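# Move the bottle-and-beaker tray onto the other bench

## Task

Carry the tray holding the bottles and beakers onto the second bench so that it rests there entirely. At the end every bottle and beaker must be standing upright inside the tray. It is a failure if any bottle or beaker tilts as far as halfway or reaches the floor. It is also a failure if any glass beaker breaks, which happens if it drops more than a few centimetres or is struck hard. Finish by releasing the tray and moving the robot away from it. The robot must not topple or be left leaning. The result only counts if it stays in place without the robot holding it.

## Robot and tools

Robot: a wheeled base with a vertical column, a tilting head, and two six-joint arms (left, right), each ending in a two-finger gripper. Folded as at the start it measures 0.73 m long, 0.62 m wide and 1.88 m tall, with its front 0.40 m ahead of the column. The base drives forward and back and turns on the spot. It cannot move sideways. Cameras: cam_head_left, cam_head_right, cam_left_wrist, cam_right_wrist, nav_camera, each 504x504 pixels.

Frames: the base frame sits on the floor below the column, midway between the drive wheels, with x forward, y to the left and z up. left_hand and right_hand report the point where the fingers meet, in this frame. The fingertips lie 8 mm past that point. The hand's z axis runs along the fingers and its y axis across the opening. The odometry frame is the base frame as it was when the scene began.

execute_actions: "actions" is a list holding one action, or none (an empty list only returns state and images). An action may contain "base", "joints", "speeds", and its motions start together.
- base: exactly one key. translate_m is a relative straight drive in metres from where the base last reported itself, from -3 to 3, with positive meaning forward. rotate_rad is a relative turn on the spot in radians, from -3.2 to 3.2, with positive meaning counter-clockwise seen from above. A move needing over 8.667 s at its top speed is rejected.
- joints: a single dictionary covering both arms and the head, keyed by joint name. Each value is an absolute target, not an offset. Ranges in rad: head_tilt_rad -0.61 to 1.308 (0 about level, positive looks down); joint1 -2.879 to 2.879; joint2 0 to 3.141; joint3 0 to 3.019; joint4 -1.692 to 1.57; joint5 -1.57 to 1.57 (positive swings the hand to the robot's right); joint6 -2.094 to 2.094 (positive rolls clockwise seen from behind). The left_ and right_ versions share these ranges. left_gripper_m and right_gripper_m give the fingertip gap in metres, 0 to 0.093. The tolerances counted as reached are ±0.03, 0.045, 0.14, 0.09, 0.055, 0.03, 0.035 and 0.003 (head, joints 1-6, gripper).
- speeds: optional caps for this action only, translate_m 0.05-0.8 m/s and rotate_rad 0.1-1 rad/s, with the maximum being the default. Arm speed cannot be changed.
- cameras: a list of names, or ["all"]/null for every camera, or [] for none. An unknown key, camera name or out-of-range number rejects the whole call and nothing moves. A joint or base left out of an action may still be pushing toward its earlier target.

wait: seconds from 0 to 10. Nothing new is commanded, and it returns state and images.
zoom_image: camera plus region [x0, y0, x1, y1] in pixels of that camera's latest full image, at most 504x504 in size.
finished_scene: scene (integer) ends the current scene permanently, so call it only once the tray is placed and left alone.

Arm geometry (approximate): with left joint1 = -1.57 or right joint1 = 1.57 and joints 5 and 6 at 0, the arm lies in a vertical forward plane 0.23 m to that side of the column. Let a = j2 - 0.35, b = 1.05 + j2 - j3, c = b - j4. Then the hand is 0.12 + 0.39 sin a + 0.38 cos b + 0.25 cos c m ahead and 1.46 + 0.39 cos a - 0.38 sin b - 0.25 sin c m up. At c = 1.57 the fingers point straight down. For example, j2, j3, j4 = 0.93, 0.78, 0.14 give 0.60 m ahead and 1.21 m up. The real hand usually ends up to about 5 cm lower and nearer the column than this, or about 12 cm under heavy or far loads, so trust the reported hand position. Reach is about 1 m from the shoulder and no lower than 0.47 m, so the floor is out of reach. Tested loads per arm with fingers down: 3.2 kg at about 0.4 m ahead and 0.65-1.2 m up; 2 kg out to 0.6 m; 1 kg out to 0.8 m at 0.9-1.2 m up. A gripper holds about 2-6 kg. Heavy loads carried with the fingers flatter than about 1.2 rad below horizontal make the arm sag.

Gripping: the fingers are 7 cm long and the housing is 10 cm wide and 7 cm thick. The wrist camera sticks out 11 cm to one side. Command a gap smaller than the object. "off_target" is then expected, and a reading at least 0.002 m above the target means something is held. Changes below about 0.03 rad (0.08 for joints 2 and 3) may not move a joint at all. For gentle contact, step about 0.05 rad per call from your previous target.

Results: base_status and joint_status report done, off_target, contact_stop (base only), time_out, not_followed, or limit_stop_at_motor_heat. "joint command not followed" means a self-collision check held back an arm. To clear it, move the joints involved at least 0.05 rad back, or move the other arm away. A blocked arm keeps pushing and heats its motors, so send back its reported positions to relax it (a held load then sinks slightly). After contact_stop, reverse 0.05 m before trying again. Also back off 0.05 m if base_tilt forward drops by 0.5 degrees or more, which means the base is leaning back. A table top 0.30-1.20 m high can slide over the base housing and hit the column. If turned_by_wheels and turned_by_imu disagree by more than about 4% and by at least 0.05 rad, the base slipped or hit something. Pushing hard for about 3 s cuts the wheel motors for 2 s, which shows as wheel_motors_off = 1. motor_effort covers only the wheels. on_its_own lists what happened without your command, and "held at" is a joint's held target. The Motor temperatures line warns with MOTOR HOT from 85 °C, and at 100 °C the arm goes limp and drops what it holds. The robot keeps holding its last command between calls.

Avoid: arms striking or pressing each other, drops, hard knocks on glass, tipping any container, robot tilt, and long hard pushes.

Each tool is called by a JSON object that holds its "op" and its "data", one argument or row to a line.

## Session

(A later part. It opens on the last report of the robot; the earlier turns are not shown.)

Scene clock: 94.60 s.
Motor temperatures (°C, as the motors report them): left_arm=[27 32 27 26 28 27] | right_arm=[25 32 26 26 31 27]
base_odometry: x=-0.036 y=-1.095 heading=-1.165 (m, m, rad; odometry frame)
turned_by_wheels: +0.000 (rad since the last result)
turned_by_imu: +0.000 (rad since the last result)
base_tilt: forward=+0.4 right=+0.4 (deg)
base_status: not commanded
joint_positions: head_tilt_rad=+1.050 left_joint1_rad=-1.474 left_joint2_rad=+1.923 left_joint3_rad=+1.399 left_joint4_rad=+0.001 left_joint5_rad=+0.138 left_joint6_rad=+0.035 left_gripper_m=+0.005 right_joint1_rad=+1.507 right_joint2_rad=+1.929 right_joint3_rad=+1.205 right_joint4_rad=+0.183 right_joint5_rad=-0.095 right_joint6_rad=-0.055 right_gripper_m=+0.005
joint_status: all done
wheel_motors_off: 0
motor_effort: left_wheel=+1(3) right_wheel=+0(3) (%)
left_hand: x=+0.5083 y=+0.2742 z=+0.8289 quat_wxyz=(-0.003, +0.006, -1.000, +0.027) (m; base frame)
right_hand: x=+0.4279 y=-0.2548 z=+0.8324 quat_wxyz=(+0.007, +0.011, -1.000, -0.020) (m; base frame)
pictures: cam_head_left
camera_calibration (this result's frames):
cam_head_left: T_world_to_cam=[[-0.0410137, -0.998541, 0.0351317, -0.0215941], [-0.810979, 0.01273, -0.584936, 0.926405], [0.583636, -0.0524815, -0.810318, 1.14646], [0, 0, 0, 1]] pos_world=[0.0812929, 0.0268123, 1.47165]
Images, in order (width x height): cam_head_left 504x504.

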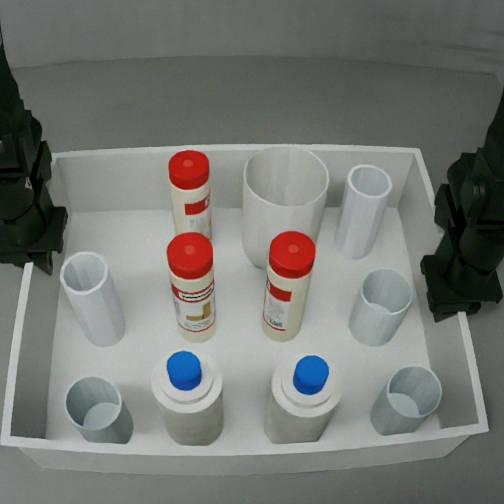

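{"op": "execute_actions", "data": {
  "actions": [
    {"joints":{"left_gripper_m":0.035,"right_gripper_m":0.035,"left_joint2_rad":1.923,"left_joint3_rad":1.399,"right_joint2_rad":1.929,"right_joint3_rad":1.205}}
  ],
  "cameras": ["cam_left_wrist","cam_right_wrist"]
}}

{"op": "execute_actions", "data": {
  "actions": [
    {"joints":{"left_joint2_rad":1.645,"left_joint3_rad":1.149,"left_joint4_rad":-0.024,"right_joint2_rad":1.63,"right_joint3_rad":0.955,"right_joint4_rad":0.155}}
  ],
  "cameras": ["cam_head_left","cam_head_right"]
}}

{"op": "execute_actions", "data": {
  "actions": [
    {"joints":{"left_joint2_rad":1.31,"left_joint3_rad":0.96,"left_joint4_rad":-0.17,"right_joint2_rad":1.31,"right_joint3_rad":0.85,"right_joint4_rad":-0.06}}
  ],
  "cameras": ["cam_head_left","cam_head_right"]
}}

Scene clock: 95.93 s.
Motor temperatures (°C, as the motors report them): left_arm=[27 32 27 26 28 27] | right_arm=[25 32 26 26 31 27]
base_odometry: x=-0.036 y=-1.095 heading=-1.165 (m, m, rad; odometry frame)
turned_by_wheels: +0.000 (rad since the last result)
turned_by_imu: +0.000 (rad since the last result)
base_tilt: forward=+0.5 right=+0.4 (deg)
base_status: not commanded
joint_positions: head_tilt_rad=+1.050 left_joint1_rad=-1.477 left_joint2_rad=+1.922 left_joint3_rad=+1.399 left_joint4_rad=+0.001 left_joint5_rad=+0.112 left_joint6_rad=+0.015 left_gripper_m=+0.035 right_joint1_rad=+1.513 right_joint2_rad=+1.929 right_joint3_rad=+1.204 right_joint4_rad=+0.183 right_joint5_rad=-0.052 right_joint6_rad=-0.010 right_gripper_m=+0.035
joint_status: all done
wheel_motors_off: 0
motor_effort: left_wheel=+1(2) right_wheel=+0(1) (%)
left_hand: x=+0.5084 y=+0.2764 z=+0.8288 quat_wxyz=(-0.002, +0.016, -1.000, +0.015) (m; base frame)
right_hand: x=+0.4272 y=-0.2580 z=+0.8325 quat_wxyz=(+0.009, -0.010, -1.000, -0.001) (m; base frame)
pictures: cam_left_wrist, cam_right_wrist
camera_calibration (this result's frames):
cam_left_wrist: T_world_to_cam=[[0.0180352, -0.999691, 0.0170913, 0.255654], [-0.815857, -0.00483291, 0.578233, -0.0552246], [-0.577972, -0.0243726, -0.815693, 1.10464], [0, 0, 0, 1]] pos_world=[0.588786, 0.282232, 0.928613]
cam_right_wrist: T_world_to_cam=[[-0.0211887, -0.999617, -0.0177855, -0.229078], [-0.798389, 0.00621039, 0.602109, -0.15259], [-0.601769, 0.0269577, -0.798215, 1.05375], [0, 0, 0, 1]] pos_world=[0.507434, -0.256449, 0.928921]
Images, in order (width x height): cam_left_wrist 504x504, cam_right_wrist 504x504.

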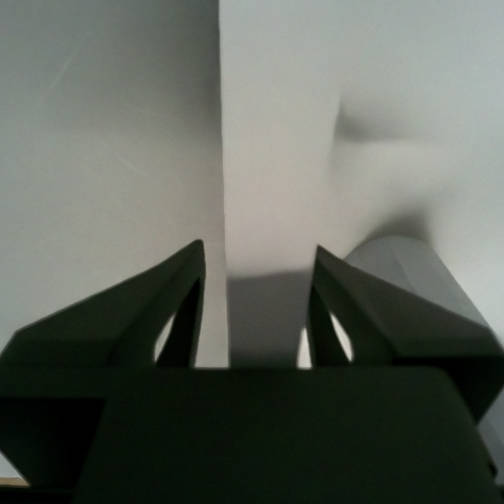

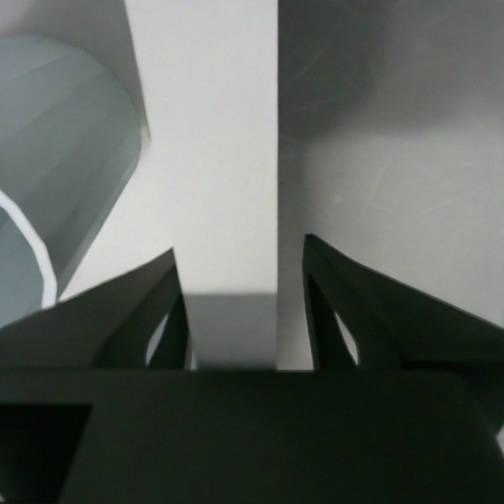

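Scene clock: 97.03 s.
Motor temperatures (°C, as the motors report them): left_arm=[27 32 27 26 28 27] | right_arm=[25 32 26 26 31 27]
base_odometry: x=-0.036 y=-1.095 heading=-1.165 (m, m, rad; odometry frame)
turned_by_wheels: +0.000 (rad since the last result)
turned_by_imu: +0.000 (rad since the last result)
base_tilt: forward=+0.4 right=+0.4 (deg)
base_status: not commanded
joint_positions: head_tilt_rad=+1.050 left_joint1_rad=-1.477 left_joint2_rad=+1.630 left_joint3_rad=+1.154 left_joint4_rad=-0.023 left_joint5_rad=+0.112 left_joint6_rad=+0.015 left_gripper_m=+0.035 right_joint1_rad=+1.513 right_joint2_rad=+1.615 right_joint3_rad=+0.961 right_joint4_rad=+0.167 right_joint5_rad=-0.052 right_joint6_rad=-0.009 right_gripper_m=+0.035
joint_status: all done
wheel_motors_off: 0
motor_effort: left_wheel=+1(2) right_wheel=+0(1) (%)
left_hand: x=+0.5166 y=+0.2678 z=+0.9396 quat_wxyz=(-0.014, +0.015, -1.000, +0.015) (m; base frame)
right_hand: x=+0.4502 y=-0.2529 z=+0.9469 quat_wxyz=(-0.019, -0.009, -1.000, -0.001) (m; base frame)
pictures: cam_head_left, cam_head_right
camera_calibration (this result's frames):
cam_head_left: T_world_to_cam=[[-0.0410137, -0.998541, 0.0351317, -0.0215941], [-0.810979, 0.01273, -0.584936, 0.926405], [0.583636, -0.0524815, -0.810318, 1.14646], [0, 0, 0, 1]] pos_world=[0.0812929, 0.0268123, 1.47165]
cam_head_right: T_world_to_cam=[[-0.036167, -0.998536, 0.0402164, -0.0976593], [-0.820158, 0.00666474, -0.572098, 0.902928], [0.570992, -0.0536749, -0.819199, 1.15825], [0, 0, 0, 1]] pos_world=[0.0756578, -0.041365, 1.46933]
Images, in order (width x height): cam_head_left 504x504, cam_head_right 504x504.

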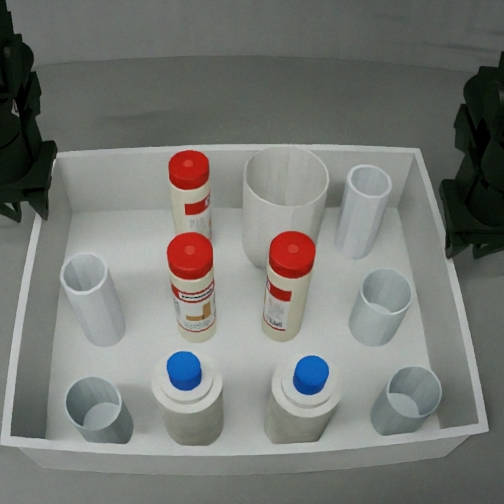

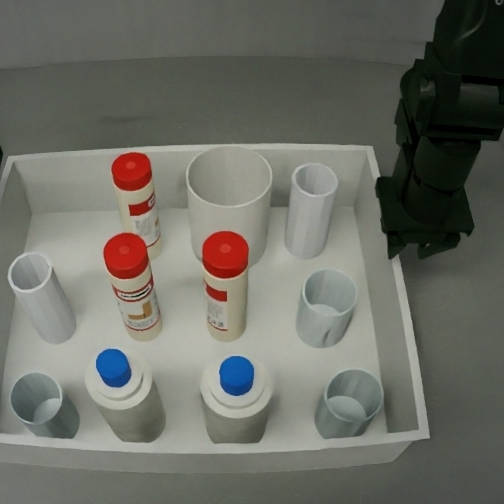

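Scene clock: 98.23 s.
Motor temperatures (°C, as the motors report them): left_arm=[27 31 27 26 28 27] | right_arm=[25 32 26 26 30 27]
base_odometry: x=-0.036 y=-1.095 heading=-1.165 (m, m, rad; odometry frame)
turned_by_wheels: +0.000 (rad since the last result)
turned_by_imu: +0.000 (rad since the last result)
base_tilt: forward=+0.5 right=+0.4 (deg)
base_status: not commanded
joint_positions: head_tilt_rad=+1.050 left_joint1_rad=-1.477 left_joint2_rad=+1.296 left_joint3_rad=+0.965 left_joint4_rad=-0.170 left_joint5_rad=+0.112 left_joint6_rad=+0.015 left_gripper_m=+0.035 right_joint1_rad=+1.513 right_joint2_rad=+1.292 right_joint3_rad=+0.850 right_joint4_rad=-0.050 right_joint5_rad=-0.052 right_joint6_rad=-0.009 right_gripper_m=+0.035
joint_status: all done
wheel_motors_off: 0
motor_effort: left_wheel=+1(3) right_wheel=+0(2) (%)
left_hand: x=+0.5153 y=+0.2578 z=+1.0610 quat_wxyz=(-0.013, +0.015, -1.000, +0.015) (m; base frame)
right_hand: x=+0.4746 y=-0.2481 z=+1.0553 quat_wxyz=(-0.016, -0.009, -1.000, -0.001) (m; base frame)
pictures: cam_head_left, cam_head_right
camera_calibration (this result's frames):
cam_head_left: T_world_to_cam=[[-0.0410137, -0.998541, 0.0351317, -0.0215941], [-0.810979, 0.01273, -0.584936, 0.926405], [0.583636, -0.0524815, -0.810318, 1.14646], [0, 0, 0, 1]] pos_world=[0.0812929, 0.0268123, 1.47165]
cam_head_right: T_world_to_cam=[[-0.036167, -0.998536, 0.0402164, -0.0976593], [-0.820158, 0.00666474, -0.572098, 0.902927], [0.570992, -0.0536749, -0.819199, 1.15825], [0, 0, 0, 1]] pos_world=[0.0756578, -0.041365, 1.46933]
Images, in order (width x height): cam_head_left 504x504, cam_head_right 504x504.

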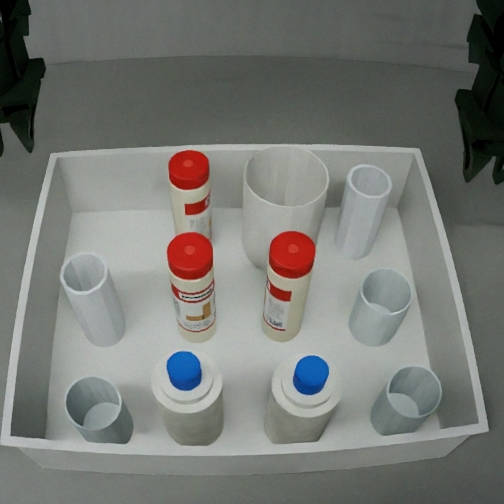

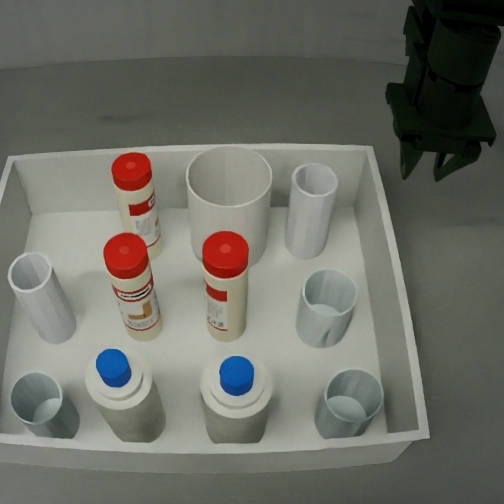

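{"op": "execute_actions", "data": {
  "actions": [
    {"base":{"translate_m":-0.8},"joints":{"head_tilt_rad":0.75}}
  ],
  "cameras": ["cam_head_left","cam_head_right"]
}}

Scene clock: 101.23 s.
Motor temperatures (°C, as the motors report them): left_arm=[27 31 27 26 28 27] | right_arm=[25 32 26 26 30 27]
base_odometry: x=-0.352 y=-0.360 heading=-1.165 (m, m, rad; odometry frame)
turned_by_wheels: +0.001 (rad since the last result)
turned_by_imu: +0.001 (rad since the last result)
base_tilt: forward=+0.4 right=+0.4 (deg)
base_status: done
joint_positions: head_tilt_rad=+0.766 left_joint1_rad=-1.477 left_joint2_rad=+1.300 left_joint3_rad=+0.961 left_joint4_rad=-0.170 left_joint5_rad=+0.112 left_joint6_rad=+0.015 left_gripper_m=+0.035 right_joint1_rad=+1.513 right_joint2_rad=+1.297 right_joint3_rad=+0.845 right_joint4_rad=-0.050 right_joint5_rad=-0.052 right_joint6_rad=-0.009 right_gripper_m=+0.035
joint_status: all done
wheel_motors_off: 0
motor_effort: left_wheel=+1(67) right_wheel=-1(34) (%)
left_hand: x=+0.5112 y=+0.2578 z=+1.0592 quat_wxyz=(-0.009, +0.015, -1.000, +0.015) (m; base frame)
right_hand: x=+0.4698 y=-0.2481 z=+1.0537 quat_wxyz=(-0.011, -0.010, -1.000, -0.001) (m; base frame)
pictures: cam_head_left, cam_head_right
camera_calibration (this result's frames):
cam_head_left: T_world_to_cam=[[-0.0492172, -0.998541, 0.0222267, -0.00131024], [-0.614503, 0.01273, -0.788812, 1.23055], [0.787378, -0.0524815, -0.614233, 0.834304], [0, 0, 0, 1]] pos_world=[0.0991988, 0.0268123, 1.48316]
cam_head_right: T_world_to_cam=[[-0.0459902, -0.998536, 0.0284661, -0.0790727], [-0.626913, 0.00666474, -0.779061, 1.21199], [0.777731, -0.0536749, -0.626302, 0.850855], [0, 0, 0, 1]] pos_world=[0.0944386, -0.041365, 1.47936]
Images, in order (width x height): cam_head_left 504x504, cam_head_right 504x504.

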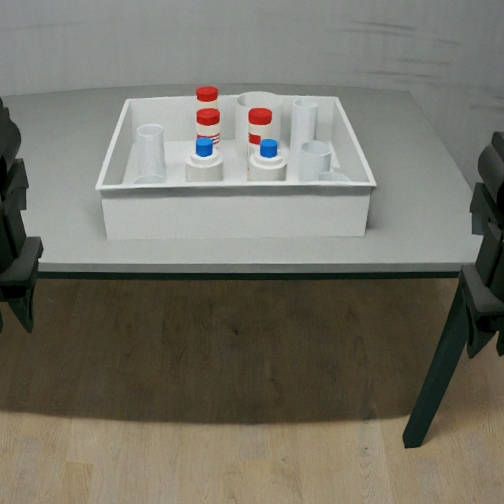

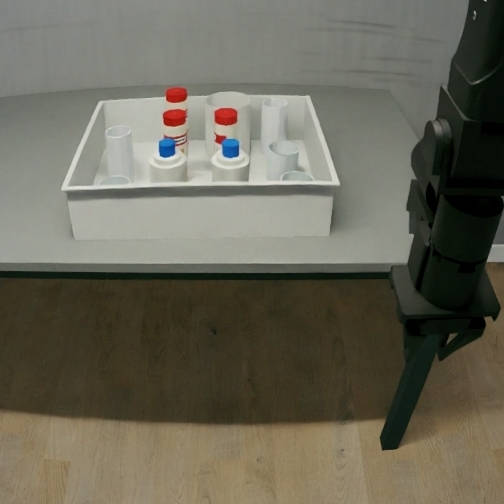

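{"op": "finished_scene", "data": {
  "scene": 1
}}

The scene is finished: the task was done.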